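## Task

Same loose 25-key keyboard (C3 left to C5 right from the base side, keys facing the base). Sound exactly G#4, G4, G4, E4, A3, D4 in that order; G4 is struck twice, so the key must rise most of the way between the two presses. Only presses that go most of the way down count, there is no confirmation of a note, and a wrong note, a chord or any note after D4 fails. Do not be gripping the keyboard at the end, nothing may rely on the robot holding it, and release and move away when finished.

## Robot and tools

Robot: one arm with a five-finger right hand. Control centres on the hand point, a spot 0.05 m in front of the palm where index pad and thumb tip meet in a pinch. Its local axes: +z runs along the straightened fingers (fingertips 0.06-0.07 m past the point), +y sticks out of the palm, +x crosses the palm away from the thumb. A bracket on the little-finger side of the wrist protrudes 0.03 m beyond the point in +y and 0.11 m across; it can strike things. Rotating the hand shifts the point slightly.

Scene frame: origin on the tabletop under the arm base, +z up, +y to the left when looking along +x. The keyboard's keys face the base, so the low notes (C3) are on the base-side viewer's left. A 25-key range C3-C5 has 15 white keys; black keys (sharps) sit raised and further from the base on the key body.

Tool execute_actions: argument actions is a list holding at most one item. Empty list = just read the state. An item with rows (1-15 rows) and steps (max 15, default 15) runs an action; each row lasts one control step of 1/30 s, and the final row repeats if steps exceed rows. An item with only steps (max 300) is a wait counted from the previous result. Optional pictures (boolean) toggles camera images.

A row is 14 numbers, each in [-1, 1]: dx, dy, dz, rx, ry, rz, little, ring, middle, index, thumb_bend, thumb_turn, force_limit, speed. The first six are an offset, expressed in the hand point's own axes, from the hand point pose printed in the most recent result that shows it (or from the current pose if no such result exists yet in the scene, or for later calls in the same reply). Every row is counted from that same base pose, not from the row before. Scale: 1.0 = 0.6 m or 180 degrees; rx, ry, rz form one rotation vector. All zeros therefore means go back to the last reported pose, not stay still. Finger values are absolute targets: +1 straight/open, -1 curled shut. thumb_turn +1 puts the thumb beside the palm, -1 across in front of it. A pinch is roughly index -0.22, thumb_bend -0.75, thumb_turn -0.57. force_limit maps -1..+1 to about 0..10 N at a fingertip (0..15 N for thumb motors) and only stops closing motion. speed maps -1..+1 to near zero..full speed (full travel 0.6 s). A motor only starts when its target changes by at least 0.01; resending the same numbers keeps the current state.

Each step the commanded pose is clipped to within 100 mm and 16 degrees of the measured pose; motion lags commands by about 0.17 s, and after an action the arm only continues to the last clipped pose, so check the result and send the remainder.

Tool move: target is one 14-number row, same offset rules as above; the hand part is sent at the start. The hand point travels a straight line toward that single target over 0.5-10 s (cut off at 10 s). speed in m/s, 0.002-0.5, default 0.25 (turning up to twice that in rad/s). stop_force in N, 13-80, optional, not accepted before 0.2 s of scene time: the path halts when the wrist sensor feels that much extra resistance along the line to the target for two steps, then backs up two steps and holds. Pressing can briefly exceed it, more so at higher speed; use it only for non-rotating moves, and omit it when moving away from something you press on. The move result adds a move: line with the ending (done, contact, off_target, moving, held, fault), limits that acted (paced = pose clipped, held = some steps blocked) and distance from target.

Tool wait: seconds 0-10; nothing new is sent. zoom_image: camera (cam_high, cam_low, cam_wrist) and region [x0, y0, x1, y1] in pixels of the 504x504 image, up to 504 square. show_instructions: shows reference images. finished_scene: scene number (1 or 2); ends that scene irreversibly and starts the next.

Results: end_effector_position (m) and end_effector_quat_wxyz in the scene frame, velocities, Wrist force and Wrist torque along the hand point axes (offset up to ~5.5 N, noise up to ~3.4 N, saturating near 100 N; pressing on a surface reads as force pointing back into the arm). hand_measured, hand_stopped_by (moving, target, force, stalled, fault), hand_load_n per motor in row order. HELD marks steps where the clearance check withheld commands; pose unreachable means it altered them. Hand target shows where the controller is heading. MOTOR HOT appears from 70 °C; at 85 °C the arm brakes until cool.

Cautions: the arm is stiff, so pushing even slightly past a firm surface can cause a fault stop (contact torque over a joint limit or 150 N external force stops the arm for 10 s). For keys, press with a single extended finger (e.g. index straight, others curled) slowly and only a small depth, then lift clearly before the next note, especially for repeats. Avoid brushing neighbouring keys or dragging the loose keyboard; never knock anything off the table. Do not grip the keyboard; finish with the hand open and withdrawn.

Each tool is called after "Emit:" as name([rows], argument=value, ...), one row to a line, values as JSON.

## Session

Emit:
execute_actions(actions=[])

Scene clock: 0.00 s of 6000.00 s.
end_effector_position=(+0.6546, -0.4057, +0.3117) hand_measured=(+1.000, +1.000, +1.000, +1.000, +1.000, +1.000) hand_load_n=(+0.0, +0.0, +0.0, +0.0, +0.0, +0.0) hand_stopped_by=(target, target, target, target, target, target) hand_force_limit=0.00 hand_speed=-0.80 end_effector_quat_wxyz=(-0.010, +0.273, +0.962, +0.020) end_effector_velocity=(-0.000, -0.001, -0.000) end_effector_angular_velocity=(-0.000, -0.000, -0.000)
Joint positions: [-0.911 -1.043  1.365  1.294  1.536 -1.911]
Joint velocities: [-0.001  0.    -0.001 -0.    -0.    -0.   ]
Motor temperatures (°C, as the motors report them): [28 26 28 33 31 30]
Wrist force (N, on the end effector, along its own x y z axes, offset not removed): no reading
Wrist torque (N m, same axes, about the end effector's origin, offset not removed): no reading
Hand target: +0.655, -0.406, +0.312; -0.010, +0.273, +0.962, +0.020

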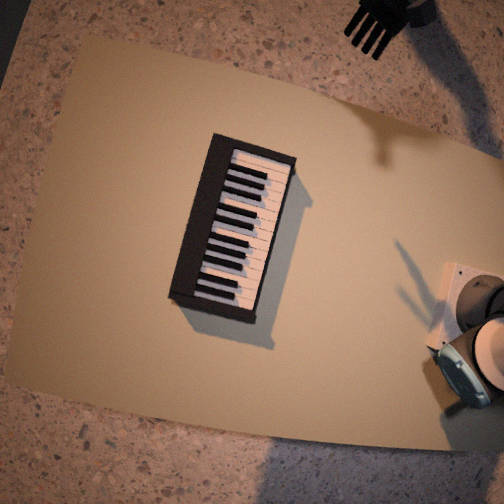

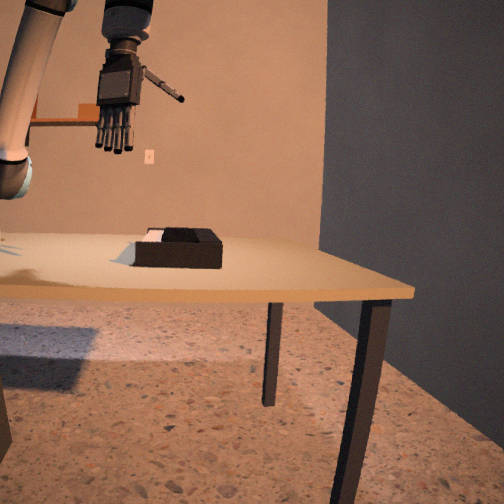

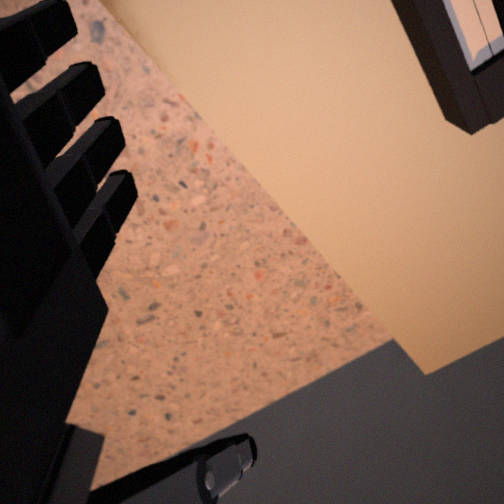

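Emit:
zoom_image(camera="cam_high", region=[140, 120, 340, 340])

Region (140, 120, 340, 340) of cam_high's 504x504 image, scaled by 2.291, with more detail than that image has; it fills the left 458 columns of this view, and the rest is white.

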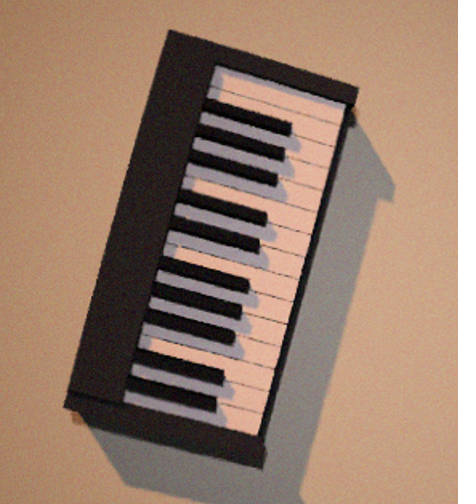

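Emit:
zoom_image(camera="cam_high", region=[200, 130, 310, 240])

Emit:
zoom_image(camera="cam_high", region=[170, 220, 280, 330])

Region (200, 130, 310, 240) of cam_high's 504x504 image, scaled by 4.582, with more detail than that image has.

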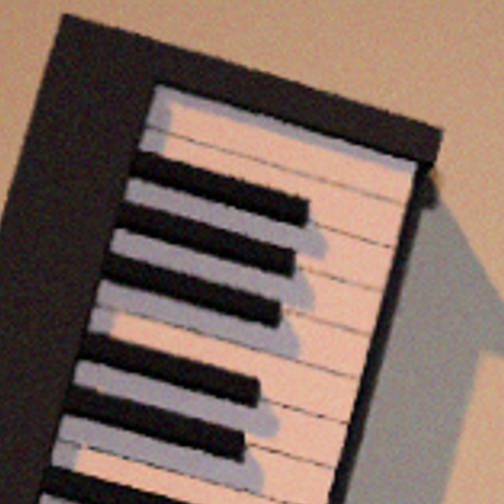

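Region (170, 220, 280, 330) of cam_high's 504x504 image, scaled by 4.582, with more detail than that image has.

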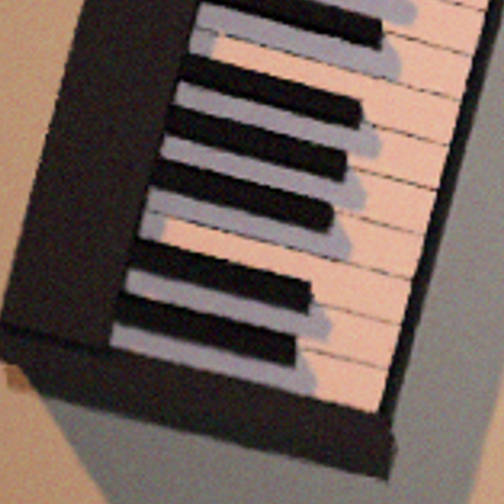

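Emit:
move(target=[0.1901, 0.3454, 0.4174, 0.2300, -0.3687, -0.5884, 1, 1, 1, 0.7, 1, 1, -0.4, -0.5], speed=0.4)

Emit:
zoom_image(camera="cam_high", region=[200, 130, 310, 240])

Scene clock: 123.50 s of 6000.00 s.
end_effector_position=(+0.6648, -0.1590, +0.0718) hand_measured=(+1.000, +1.000, +1.000, +0.700, +1.000, +1.000) hand_load_n=(+0.0, +0.0, +0.0, +0.0, +0.0, +0.0) hand_stopped_by=(target, target, target, target, target, target) hand_force_limit=-0.40 hand_speed=-0.50 end_effector_quat_wxyz=(-0.374, +0.587, -0.605, +0.386) end_effector_velocity=(+0.001, +0.001, -0.002) end_effector_angular_velocity=(-0.005, -0.005, +0.011)
Joint positions: [-0.783 -1.27   2.222 -0.398  0.911 -3.49 ]
Joint velocities: [-0.001  0.004  0.001 -0.007 -0.01  -0.008]
Motor temperatures (°C, as the motors report them): [28 26 28 33 31 30]
Wrist force (N, on the end effector, along its own x y z axes, offset not removed): [-1.1 1.3 1.9]
Wrist torque (N m, same axes, about the end effector's origin, offset not removed): [0.49 0.24 -0.26]
Hand target: +0.665, -0.159, +0.072; -0.374, +0.588, -0.605, +0.386
Off the commanded pose: 0.001 m, 0 deg.
After step 90, 117.00 s passed at rest.
move: done

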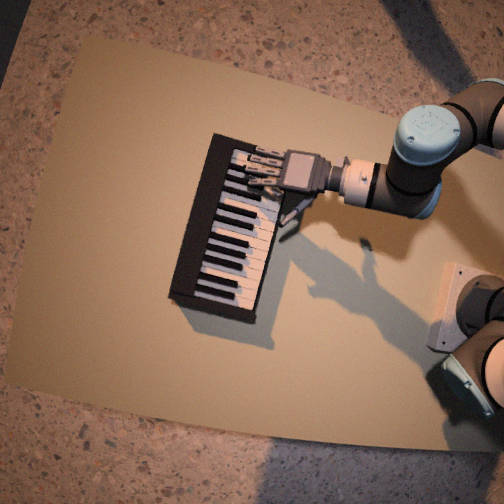

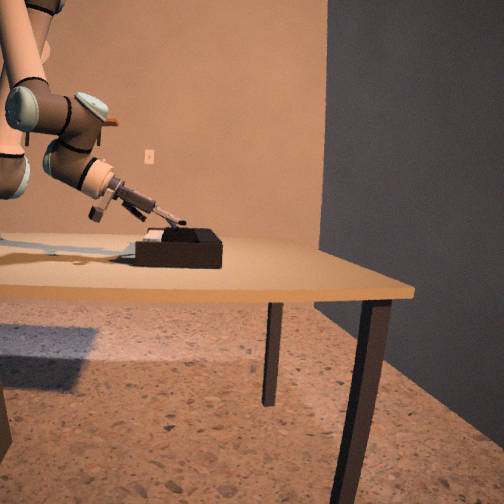

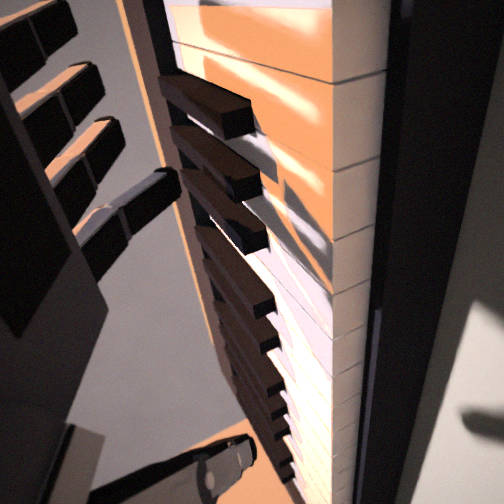

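Region (200, 130, 310, 240) of cam_high's 504x504 image, scaled by 4.582, with more detail than that image has.

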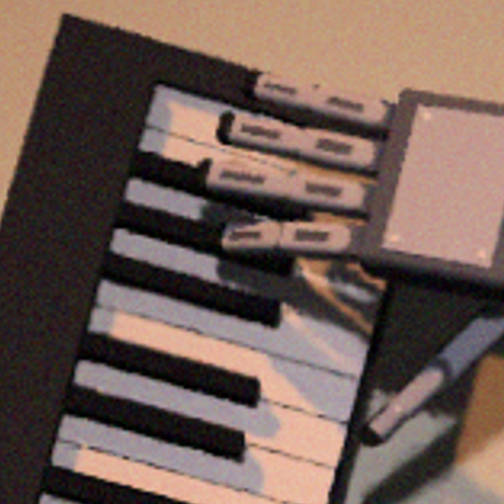

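Emit:
move(target=[0, 0.01661, 0.00775, 0, 0, 0, 1, 1, 1, 0.7, 1, 1, -0.4, -0.5], speed=0.04)

Emit:
zoom_image(camera="cam_high", region=[215, 140, 295, 220])

Emit:
zoom_image(camera="cam_wrist", region=[90, 50, 310, 290])

Scene clock: 135.03 s of 6000.00 s.
end_effector_position=(+0.6648, -0.1590, +0.0611) hand_measured=(+1.000, +1.000, +1.000, +0.700, +1.000, +1.000) hand_load_n=(+0.0, +0.0, +0.0, +0.0, +0.0, +0.0) hand_stopped_by=(target, target, target, target, target, target) hand_force_limit=-0.40 hand_speed=-0.50 end_effector_quat_wxyz=(-0.374, +0.587, -0.605, +0.386) end_effector_velocity=(+0.000, -0.001, -0.001) end_effector_angular_velocity=(-0.001, -0.001, -0.001)
Joint positions: [-0.783 -1.252  2.226 -0.421  0.911 -3.49 ]
Joint velocities: [-0.001  0.003  0.001 -0.005  0.     0.001]
Motor temperatures (°C, as the motors report them): [28 26 28 33 31 30]
Wrist force (N, on the end effector, along its own x y z axes, offset not removed): [-1.6 -1.3 0.2]
Wrist torque (N m, same axes, about the end effector's origin, offset not removed): [0.09 0.29 -0.23]
Hand target: +0.665, -0.159, +0.061; -0.374, +0.587, -0.605, +0.386
Off the commanded pose: 0.000 m, 0 deg.
After step 90, 7.73 s passed at rest.
move: done

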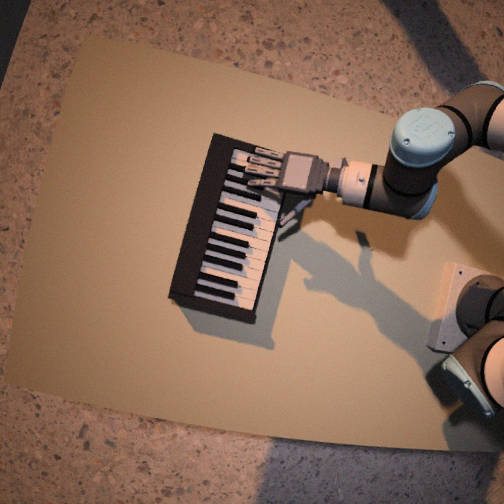

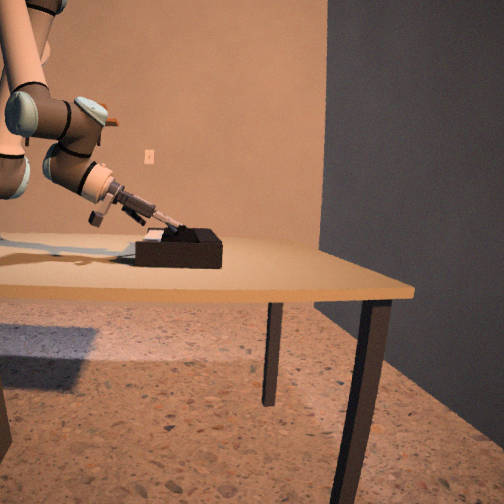

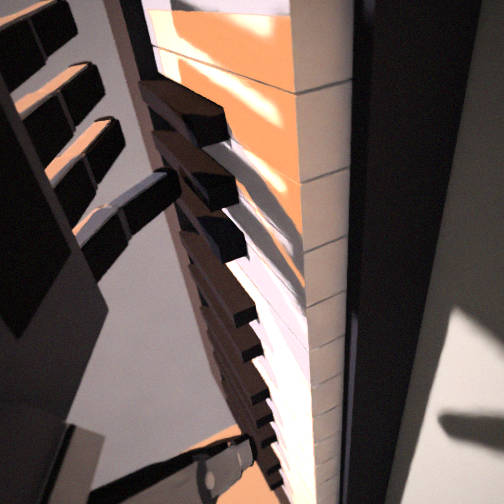

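Region (215, 140, 295, 220) of cam_high's 504x504 image, scaled by 6.300, with more detail than that image has.

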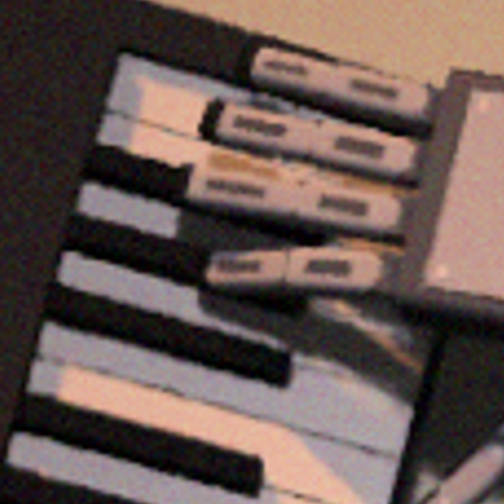

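Region (90, 50, 310, 290) of cam_wrist's 504x504 image, scaled by 2.100, with more detail than that image has; it fills the left 462 columns of this view, and the rest is white.

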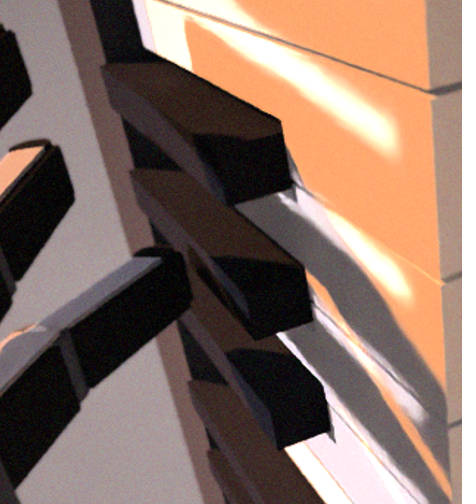

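Emit:
execute_actions([
  {"rows": [[0, 0, 0, 0, 0, 0, 1, 1, 1, 0.48, 1, 1, -0.4, -0.87]], "steps": 15},
], pictures=false)

Emit:
execute_actions([
  {"steps": 15},
])

Emit:
zoom_image(camera="cam_wrist", region=[90, 50, 310, 290])

Scene clock: 155.97 s of 6000.00 s.
end_effector_position=(+0.6648, -0.1589, +0.0610) hand_measured=(+1.000, +1.000, +1.000, +0.614, +1.000, +1.000) hand_load_n=(+0.0, +0.0, +0.0, +1.5, +0.0, +0.0) hand_stopped_by=(target, target, target, moving, target, target) hand_force_limit=-0.40 hand_speed=-0.87 end_effector_quat_wxyz=(-0.374, +0.587, -0.605, +0.386) end_effector_velocity=(+0.000, -0.001, +0.000) end_effector_angular_velocity=(-0.000, -0.001, -0.001)
Joint positions: [-0.783 -1.252  2.226 -0.421  0.911 -3.49 ]
Joint velocities: [-0.001  0.    -0.001  0.     0.     0.001]
Motor temperatures (°C, as the motors report them): [28 26 28 33 31 30]
Wrist force (N, on the end effector, along its own x y z axes, offset not removed): [-2.5 -3.0 -1.4]
Wrist torque (N m, same axes, about the end effector's origin, offset not removed): [0.38 0.67 -0.21]
Hand target: +0.665, -0.159, +0.061; -0.374, +0.587, -0.605, +0.386
Off the commanded pose: 0.000 m, 0 deg.
Steps of this call (steps 1 to 90: nothing new was sent; then 17.43 s passed at rest; steps 91 to 105: all 15 steps of this action). Readings (end_effector_position | what the end effector reports):
91: (+0.6649, -0.1590, +0.0608) | hand_measured=(+1.000, +1.000, +1.000, +0.700, +1.000, +1.000) hand_load_n=(+0.0, +0.0, +0.0, +0.0, +0.0, +0.0) hand_stopped_by=(target, target, target, moving, target, target) hand_force_limit=-0.40 hand_speed=-0.87
92: (+0.6649, -0.1590, +0.0608) | hand_measured=(+1.000, +1.000, +1.000, +0.700, +1.000, +1.000) hand_load_n=(+0.0, +0.0, +0.0, +0.0, +0.0, +0.0) hand_stopped_by=(target, target, target, moving, target, target) hand_force_limit=-0.40 hand_speed=-0.87
94: (+0.6648, -0.1590, +0.0608) | hand_measured=(+1.000, +1.000, +1.000, +0.694, +1.000, +1.000) hand_load_n=(+0.0, +0.0, +0.0, +0.0, +0.0, +0.0) hand_stopped_by=(target, target, target, moving, target, target) hand_force_limit=-0.40 hand_speed=-0.87
98: (+0.6648, -0.1590, +0.0609) | hand_measured=(+1.000, +1.000, +1.000, +0.664, +1.000, +1.000) hand_load_n=(+0.0, +0.0, +0.0, +0.0, +0.0, +0.0) hand_stopped_by=(target, target, target, moving, target, target) hand_force_limit=-0.40 hand_speed=-0.87
105: the state above

Scene clock: 156.47 s of 6000.00 s.
end_effector_position=(+0.6648, -0.1590, +0.0611) hand_measured=(+1.000, +1.000, +1.000, +0.544, +1.000, +1.000) hand_load_n=(+0.0, +0.0, +0.0, +3.5, +0.0, +0.0) hand_stopped_by=(target, target, target, force, target, target) hand_force_limit=-0.40 hand_speed=-0.87 end_effector_quat_wxyz=(-0.374, +0.587, -0.605, +0.386) end_effector_velocity=(+0.002, -0.001, +0.001) end_effector_angular_velocity=(-0.002, -0.002, +0.000)
Joint positions: [-0.783 -1.252  2.226 -0.421  0.911 -3.49 ]
Joint velocities: [ 0.     0.    -0.003 -0.    -0.    -0.   ]
Motor temperatures (°C, as the motors report them): [28 26 28 33 31 30]
Wrist force (N, on the end effector, along its own x y z axes, offset not removed): [-1.1 -6.8 -0.1]
Wrist torque (N m, same axes, about the end effector's origin, offset not removed): [0.22 0.19 -0.32]
Hand target: +0.665, -0.159, +0.061; -0.374, +0.587, -0.605, +0.386
Off the commanded pose: 0.000 m, 0 deg.
Steps of this call (steps 1 to 15: nothing new was sent). Readings (end_effector_position | what the end effector reports):
1: (+0.6648, -0.1589, +0.0610) | hand_measured=(+1.000, +1.000, +1.000, +0.608, +1.000, +1.000) hand_load_n=(+0.0, +0.0, +0.0, +1.5, +0.0, +0.0) hand_stopped_by=(target, target, target, moving, target, target) hand_force_limit=-0.40 hand_speed=-0.87
2: (+0.6648, -0.1589, +0.0610) | hand_measured=(+1.000, +1.000, +1.000, +0.600, +1.000, +1.000) hand_load_n=(+0.0, +0.0, +0.0, +1.5, +0.0, +0.0) hand_stopped_by=(target, target, target, moving, target, target) hand_force_limit=-0.40 hand_speed=-0.87
4: (+0.6648, -0.1589, +0.0610) | hand_measured=(+1.000, +1.000, +1.000, +0.586, +1.000, +1.000) hand_load_n=(+0.0, +0.0, +0.0, +2.0, +0.0, +0.0) hand_stopped_by=(target, target, target, moving, target, target) hand_force_limit=-0.40 hand_speed=-0.87
8: (+0.6648, -0.1590, +0.0610) | hand_measured=(+1.000, +1.000, +1.000, +0.556, +1.000, +1.000) hand_load_n=(+0.0, +0.0, +0.0, +2.0, +0.0, +0.0) hand_stopped_by=(target, target, target, moving, target, target) hand_force_limit=-0.40 hand_speed=-0.87
15: the state above

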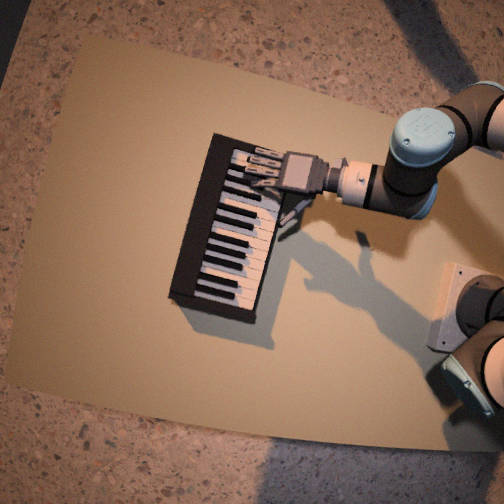

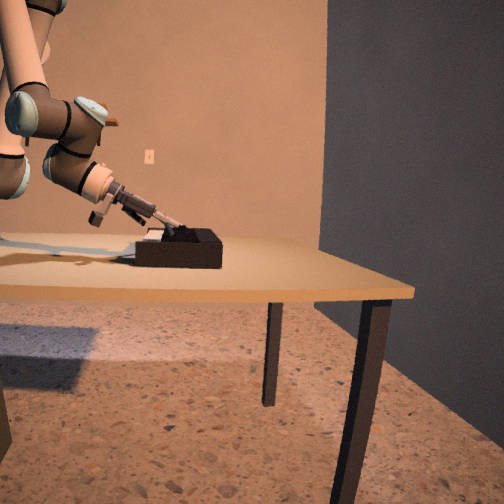

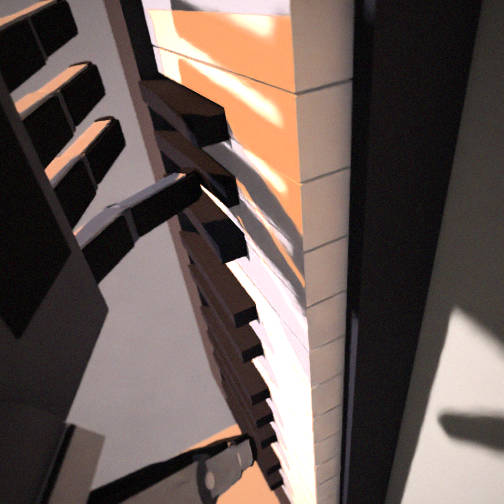

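Region (90, 50, 310, 290) of cam_wrist's 504x504 image, scaled by 2.100, with more detail than that image has; it fills the left 462 columns of this view, and the rest is white.

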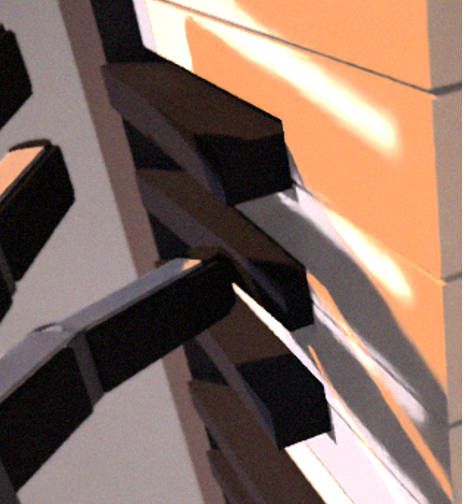

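Emit:
zoom_image(camera="cam_low", region=[110, 180, 230, 275])

Region (110, 180, 230, 275) of cam_low's 504x504 image, scaled by 4.200, with more detail than that image has; it fills the top 399 rows of this view, and the rest is white.

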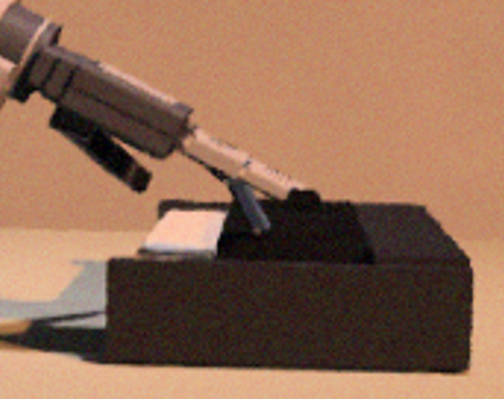

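Emit:
move(target=[-0.015, 0.0481, -0.0677, 0, 0, 0, 1, 1, 1, 1.0, 1, 1, -0.4, 0.5], speed=0.08)

Emit:
execute_actions([
  {"rows": [[0, 0, 0, 0, 0, 0, 1, 1, 1, 0.66, 1, 1, -0.4, -0.4]], "steps": 15},
])

Emit:
zoom_image(camera="cam_high", region=[235, 150, 315, 230])

Emit:
zoom_image(camera="cam_wrist", region=[90, 80, 290, 280])

Scene clock: 217.27 s of 6000.00 s.
end_effector_position=(+0.6164, -0.1486, +0.0520) hand_measured=(+1.000, +1.000, +1.000, +1.000, +1.000, +1.000) hand_load_n=(+0.0, +0.0, +0.0, +0.0, +0.0, +0.0) hand_stopped_by=(target, target, target, target, target, target) hand_force_limit=-0.40 hand_speed=0.50 end_effector_quat_wxyz=(-0.374, +0.587, -0.605, +0.386) end_effector_velocity=(-0.003, -0.001, -0.000) end_effector_angular_velocity=(+0.001, -0.000, -0.003)
Joint positions: [-0.847 -1.289  2.321 -0.451  0.857 -3.534]
Joint velocities: [-0.007 -0.002  0.005 -0.001 -0.004 -0.003]
Motor temperatures (°C, as the motors report them): [28 26 28 33 31 30]
Wrist force (N, on the end effector, along its own x y z axes, offset not removed): [2.5 -2.6 2.1]
Wrist torque (N m, same axes, about the end effector's origin, offset not removed): [-0.16 -0.26 -0.11]
Hand target: +0.616, -0.149, +0.052; -0.374, +0.587, -0.605, +0.386
Off the commanded pose: 0.000 m, 0 deg.
After step 90, 56.70 s passed at rest.
move: done

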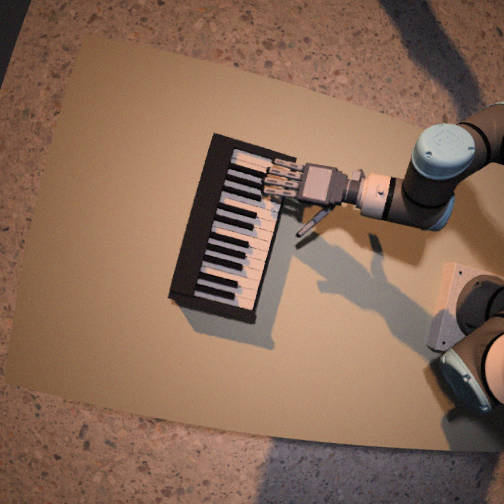

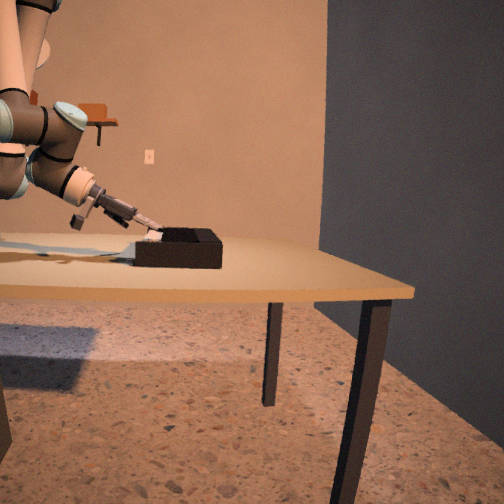

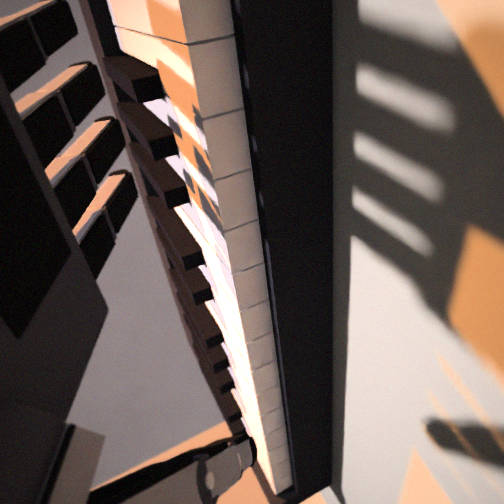

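Scene clock: 217.77 s of 6000.00 s.
end_effector_position=(+0.6163, -0.1486, +0.0521) hand_measured=(+1.000, +1.000, +1.000, +0.660, +1.000, +1.000) hand_load_n=(+0.0, +0.0, +0.0, +0.0, +0.0, +0.0) hand_stopped_by=(target, target, target, moving, target, target) hand_force_limit=-0.40 hand_speed=-0.40 end_effector_quat_wxyz=(-0.374, +0.587, -0.605, +0.386) end_effector_velocity=(+0.001, -0.001, +0.001) end_effector_angular_velocity=(-0.001, -0.002, -0.000)
Joint positions: [-0.847 -1.289  2.321 -0.451  0.857 -3.534]
Joint velocities: [ 0.    -0.001 -0.002 -0.     0.     0.001]
Motor temperatures (°C, as the motors report them): [28 26 28 33 31 30]
Wrist force (N, on the end effector, along its own x y z axes, offset not removed): [0.4 0.5 1.0]
Wrist torque (N m, same axes, about the end effector's origin, offset not removed): [0.35 -0.03 0.00]
Hand target: +0.616, -0.149, +0.052; -0.374, +0.587, -0.605, +0.386
Off the commanded pose: 0.000 m, 0 deg.
Steps of this call (steps 1 to 15: all 15 steps of this action). Readings (end_effector_position | what the end effector reports):
1: (+0.6163, -0.1486, +0.0520) | hand_measured=(+1.000, +1.000, +1.000, +1.000, +1.000, +1.000) hand_load_n=(+0.0, +0.0, +0.0, +0.0, +0.0, +0.0) hand_stopped_by=(target, target, target, moving, target, target) hand_force_limit=-0.40 hand_speed=-0.40
2: (+0.6163, -0.1486, +0.0520) | hand_measured=(+1.000, +1.000, +1.000, +1.000, +1.000, +1.000) hand_load_n=(+0.0, +0.0, +0.0, +0.0, +0.0, +0.0) hand_stopped_by=(target, target, target, moving, target, target) hand_force_limit=-0.40 hand_speed=-0.40
4: (+0.6163, -0.1486, +0.0520) | hand_measured=(+1.000, +1.000, +1.000, +0.970, +1.000, +1.000) hand_load_n=(+0.0, +0.0, +0.0, +0.0, +0.0, +0.0) hand_stopped_by=(target, target, target, moving, target, target) hand_force_limit=-0.40 hand_speed=-0.40
8: (+0.6163, -0.1486, +0.0520) | hand_measured=(+1.000, +1.000, +1.000, +0.836, +1.000, +1.000) hand_load_n=(+0.0, +0.0, +0.0, +0.0, +0.0, +0.0) hand_stopped_by=(target, target, target, moving, target, target) hand_force_limit=-0.40 hand_speed=-0.40
15: the state above

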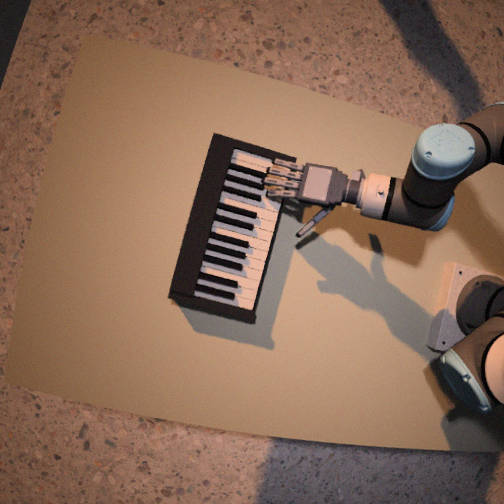

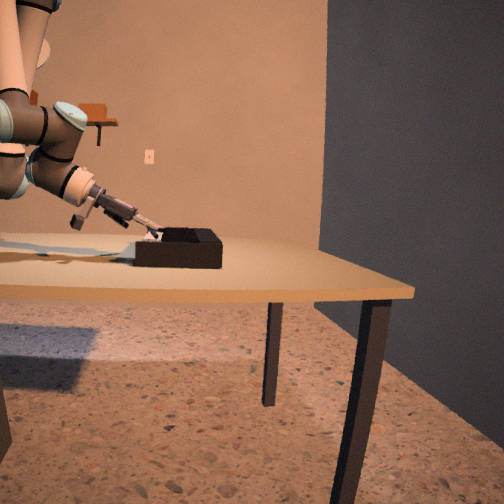

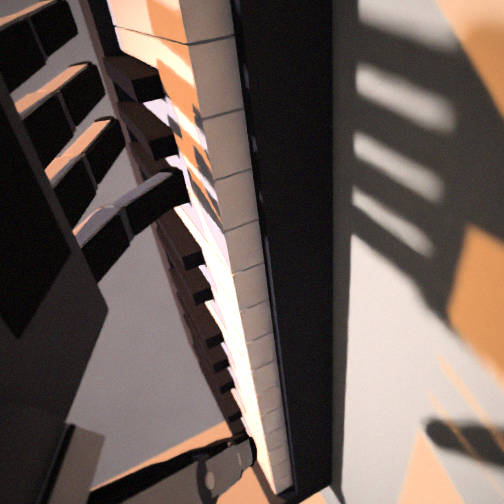

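Region (235, 150, 315, 230) of cam_high's 504x504 image, scaled by 6.300, with more detail than that image has.

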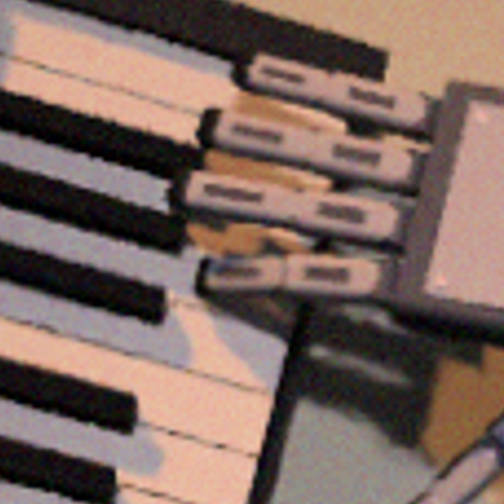

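Region (90, 80, 290, 280) of cam_wrist's 504x504 image, scaled by 2.520, with more detail than that image has.

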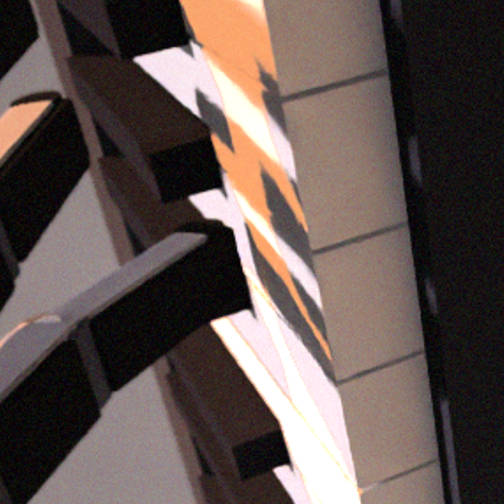

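Emit:
execute_actions([
  {"rows": [[0, 0, 0, 0, 0, 0, 1, 1, 1, 0.52, 1, 1, -0.4, -0.75]], "steps": 15},
])

Emit:
zoom_image(camera="cam_wrist", region=[90, 80, 290, 280])

Scene clock: 235.97 s of 6000.00 s.
end_effector_position=(+0.6164, -0.1486, +0.0520) hand_measured=(+1.000, +1.000, +1.000, +0.520, +1.000, +1.000) hand_load_n=(+0.0, +0.0, +0.0, +1.0, +0.0, +0.0) hand_stopped_by=(target, target, target, moving, target, target) hand_force_limit=-0.40 hand_speed=-0.75 end_effector_quat_wxyz=(-0.374, +0.587, -0.605, +0.386) end_effector_velocity=(-0.000, -0.001, -0.000) end_effector_angular_velocity=(-0.000, +0.000, -0.001)
Joint positions: [-0.847 -1.289  2.321 -0.451  0.857 -3.534]
Joint velocities: [-0.001  0.001 -0.     0.     0.    -0.001]
Motor temperatures (°C, as the motors report them): [28 26 28 33 31 30]
Wrist force (N, on the end effector, along its own x y z axes, offset not removed): [2.2 -0.6 2.1]
Wrist torque (N m, same axes, about the end effector's origin, offset not removed): [0.31 -0.15 -0.06]
Hand target: +0.616, -0.149, +0.052; -0.374, +0.587, -0.605, +0.386
Off the commanded pose: 0.000 m, 0 deg.
Steps of this call (steps 1 to 90: nothing new was sent; then 14.70 s passed at rest; steps 91 to 105: all 15 steps of this action). Readings (end_effector_position | what the end effector reports):
91: (+0.6164, -0.1486, +0.0520) | hand_measured=(+1.000, +1.000, +1.000, +0.660, +1.000, +1.000) hand_load_n=(+0.0, +0.0, +0.0, +0.0, +0.0, +0.0) hand_stopped_by=(target, target, target, moving, target, target) hand_force_limit=-0.40 hand_speed=-0.75
92: (+0.6164, -0.1486, +0.0520) | hand_measured=(+1.000, +1.000, +1.000, +0.660, +1.000, +1.000) hand_load_n=(+0.0, +0.0, +0.0, +0.0, +0.0, +0.0) hand_stopped_by=(target, target, target, moving, target, target) hand_force_limit=-0.40 hand_speed=-0.75
94: (+0.6164, -0.1486, +0.0520) | hand_measured=(+1.000, +1.000, +1.000, +0.648, +1.000, +1.000) hand_load_n=(+0.0, +0.0, +0.0, +0.0, +0.0, +0.0) hand_stopped_by=(target, target, target, moving, target, target) hand_force_limit=-0.40 hand_speed=-0.75
98: (+0.6164, -0.1486, +0.0520) | hand_measured=(+1.000, +1.000, +1.000, +0.592, +1.000, +1.000) hand_load_n=(+0.0, +0.0, +0.0, +0.5, +0.0, +0.0) hand_stopped_by=(target, target, target, moving, target, target) hand_force_limit=-0.40 hand_speed=-0.75
105: the state above

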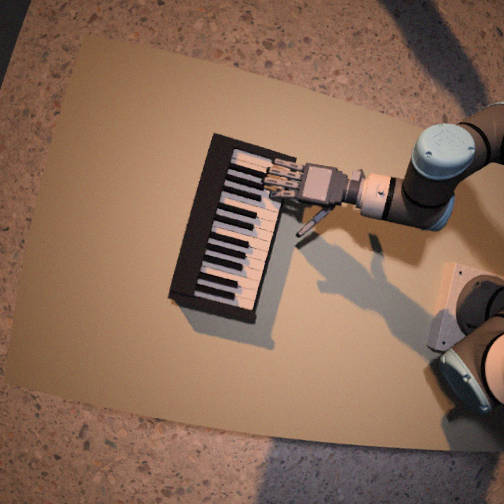

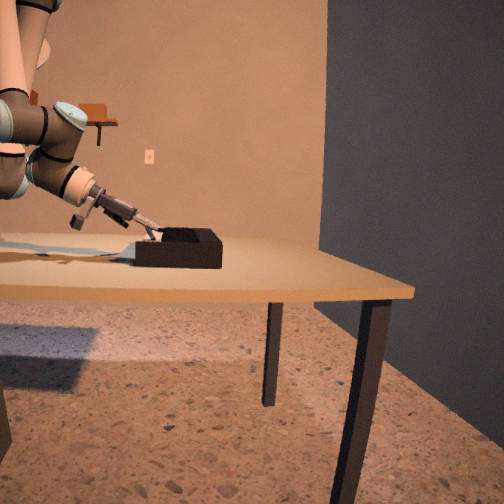

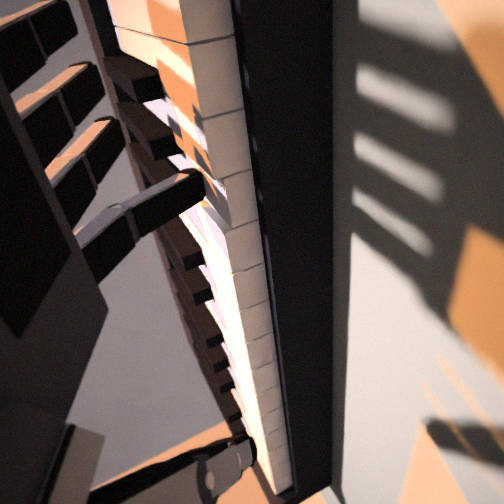

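Region (90, 80, 290, 280) of cam_wrist's 504x504 image, scaled by 2.520, with more detail than that image has.

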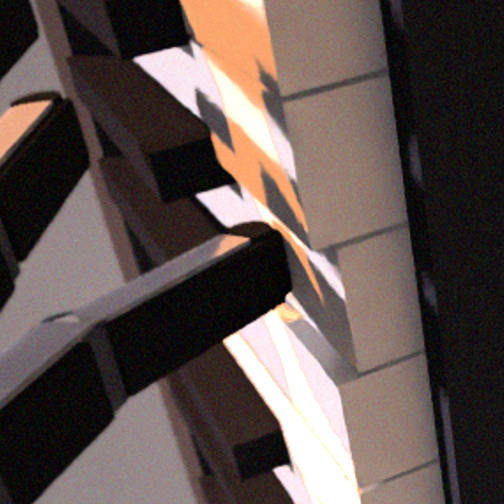

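Emit:
execute_actions([
  {"rows": [[0, 0, 0, 0, 0, 0, 1, 1, 1, 0.32, 1, 1, -0.4, -0.75],[0, 0, 0, 0, 0, 0, 1, 1, 1, 0.32, 1, 1, -0.4, -0.75],[0, 0, 0, 0, 0, 0, 1, 1, 1, 0.32, 1, 1, -0.4, -0.75],[0, 0, 0, 0, 0, 0, 1, 1, 1, 0.32, 1, 1, -0.4, -0.75],[0, 0, 0, 0, 0, 0, 1, 1, 1, 0.32, 1, 1, -0.4, -0.75],[0, 0, 0, 0, 0, 0, 1, 1, 1, 0.32, 1, 1, -0.4, -0.75],[0, 0, 0, 0, 0, 0, 1, 1, 1, 0.32, 1, 1, -0.4, -0.75],[0, 0, 0, 0, 0, 0, 1, 1, 1, 0.32, 1, 1, -0.4, -0.75],[0, 0, 0, 0, 0, 0, 1, 1, 1, 0.32, 1, 1, -0.4, -0.75],[0, 0, 0, 0, 0, 0, 1, 1, 1, 0.32, 1, 1, -0.4, -0.88]], "steps": 15},
], pictures=false)

Emit:
execute_actions([
  {"steps": 10},
])

Emit:
zoom_image(camera="cam_wrist", region=[90, 80, 290, 280])

Scene clock: 259.67 s of 6000.00 s.
end_effector_position=(+0.6163, -0.1486, +0.0521) hand_measured=(+1.000, +1.000, +1.000, +0.390, +1.000, +1.000) hand_load_n=(+0.0, +0.0, +0.0, +1.0, +0.0, +0.0) hand_stopped_by=(target, target, target, moving, target, target) hand_force_limit=-0.40 hand_speed=-0.88 end_effector_quat_wxyz=(-0.374, +0.587, -0.605, +0.386) end_effector_velocity=(+0.001, -0.001, +0.001) end_effector_angular_velocity=(-0.002, -0.001, -0.001)
Joint positions: [-0.847 -1.289  2.321 -0.451  0.857 -3.534]
Joint velocities: [-0.001 -0.    -0.001 -0.    -0.    -0.   ]
Motor temperatures (°C, as the motors report them): [28 26 28 33 31 30]
Wrist force (N, on the end effector, along its own x y z axes, offset not removed): [0.6 -2.8 0.2]
Wrist torque (N m, same axes, about the end effector's origin, offset not removed): [0.18 0.04 -0.10]
Hand target: +0.616, -0.149, +0.052; -0.374, +0.587, -0.605, +0.386
Off the commanded pose: 0.000 m, 0 deg.
Steps of this call (steps 1 to 90: nothing new was sent; then 20.20 s passed at rest; steps 91 to 105: all 15 steps of this action). Readings (end_effector_position | what the end effector reports):
91: (+0.6163, -0.1486, +0.0521) | hand_measured=(+1.000, +1.000, +1.000, +0.520, +1.000, +1.000) hand_load_n=(+0.0, +0.0, +0.0, +1.0, +0.0, +0.0) hand_stopped_by=(target, target, target, moving, target, target) hand_force_limit=-0.40 hand_speed=-0.75
92: (+0.6163, -0.1486, +0.0521) | hand_measured=(+1.000, +1.000, +1.000, +0.520, +1.000, +1.000) hand_load_n=(+0.0, +0.0, +0.0, +1.0, +0.0, +0.0) hand_stopped_by=(target, target, target, moving, target, target) hand_force_limit=-0.40 hand_speed=-0.75
94: (+0.6163, -0.1486, +0.0521) | hand_measured=(+1.000, +1.000, +1.000, +0.508, +1.000, +1.000) hand_load_n=(+0.0, +0.0, +0.0, +1.0, +0.0, +0.0) hand_stopped_by=(target, target, target, moving, target, target) hand_force_limit=-0.40 hand_speed=-0.75
98: (+0.6163, -0.1486, +0.0521) | hand_measured=(+1.000, +1.000, +1.000, +0.452, +1.000, +1.000) hand_load_n=(+0.0, +0.0, +0.0, +1.0, +0.0, +0.0) hand_stopped_by=(target, target, target, moving, target, target) hand_force_limit=-0.40 hand_speed=-0.75
105: the state above

Scene clock: 260.00 s of 6000.00 s.
end_effector_position=(+0.6164, -0.1486, +0.0521) hand_measured=(+1.000, +1.000, +1.000, +0.338, +1.000, +1.000) hand_load_n=(+0.0, +0.0, +0.0, +3.5, +0.0, +0.0) hand_stopped_by=(target, target, target, force, target, target) hand_force_limit=-0.40 hand_speed=-0.88 end_effector_quat_wxyz=(-0.374, +0.587, -0.605, +0.386) end_effector_velocity=(-0.001, +0.000, -0.000) end_effector_angular_velocity=(+0.001, +0.001, -0.001)
Joint positions: [-0.847 -1.289  2.321 -0.451  0.857 -3.534]
Joint velocities: [-0.    -0.     0.001  0.     0.    -0.   ]
Motor temperatures (°C, as the motors report them): [28 26 28 33 31 30]
Wrist force (N, on the end effector, along its own x y z axes, offset not removed): [-0.5 -6.2 0.6]
Wrist torque (N m, same axes, about the end effector's origin, offset not removed): [0.30 0.17 -0.19]
Hand target: +0.616, -0.149, +0.052; -0.374, +0.587, -0.605, +0.386
Off the commanded pose: 0.000 m, 0 deg.
Steps of this call (steps 1 to 10: nothing new was sent). Readings (end_effector_position | what the end effector reports):
1: (+0.6163, -0.1486, +0.0521) | hand_measured=(+1.000, +1.000, +1.000, +0.384, +1.000, +1.000) hand_load_n=(+0.0, +0.0, +0.0, +1.0, +0.0, +0.0) hand_stopped_by=(target, target, target, moving, target, target) hand_force_limit=-0.40 hand_speed=-0.88
2: (+0.6163, -0.1486, +0.0521) | hand_measured=(+1.000, +1.000, +1.000, +0.378, +1.000, +1.000) hand_load_n=(+0.0, +0.0, +0.0, +1.0, +0.0, +0.0) hand_stopped_by=(target, target, target, moving, target, target) hand_force_limit=-0.40 hand_speed=-0.88
4: (+0.6164, -0.1486, +0.0521) | hand_measured=(+1.000, +1.000, +1.000, +0.364, +1.000, +1.000) hand_load_n=(+0.0, +0.0, +0.0, +1.0, +0.0, +0.0) hand_stopped_by=(target, target, target, moving, target, target) hand_force_limit=-0.40 hand_speed=-0.88
8: (+0.6164, -0.1486, +0.0521) | hand_measured=(+1.000, +1.000, +1.000, +0.338, +1.000, +1.000) hand_load_n=(+0.0, +0.0, +0.0, +4.0, +0.0, +0.0) hand_stopped_by=(target, target, target, force, target, target) hand_force_limit=-0.40 hand_speed=-0.88
10: the state above

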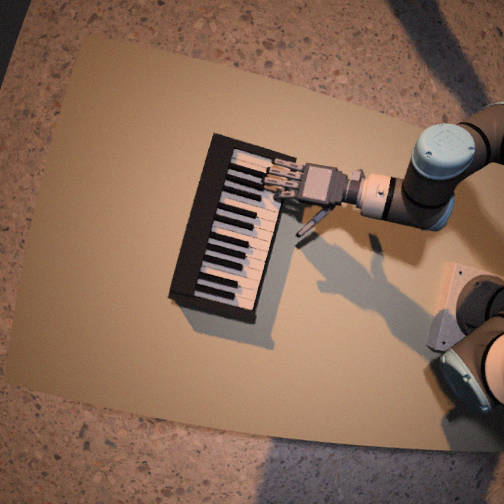

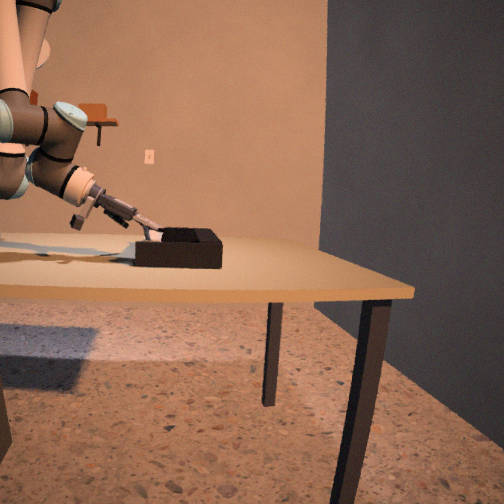

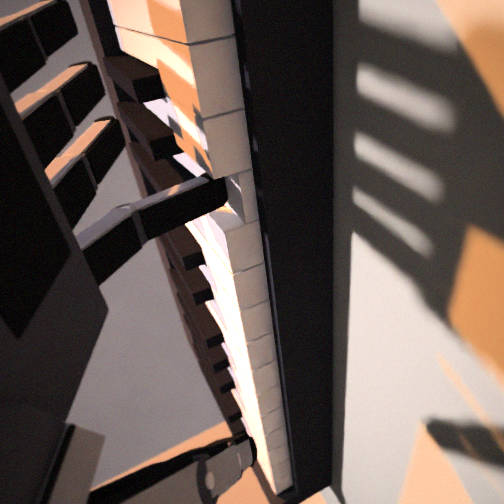

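Region (90, 80, 290, 280) of cam_wrist's 504x504 image, scaled by 2.520, with more detail than that image has.

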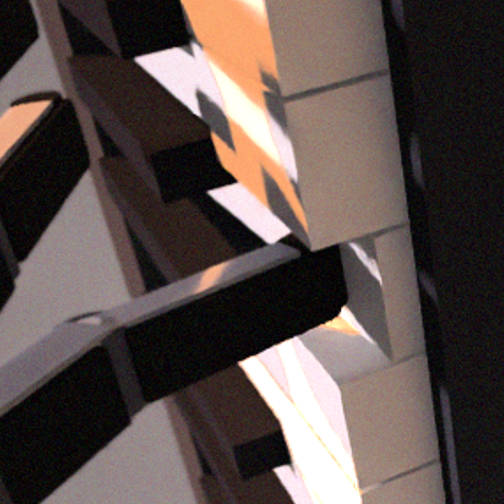

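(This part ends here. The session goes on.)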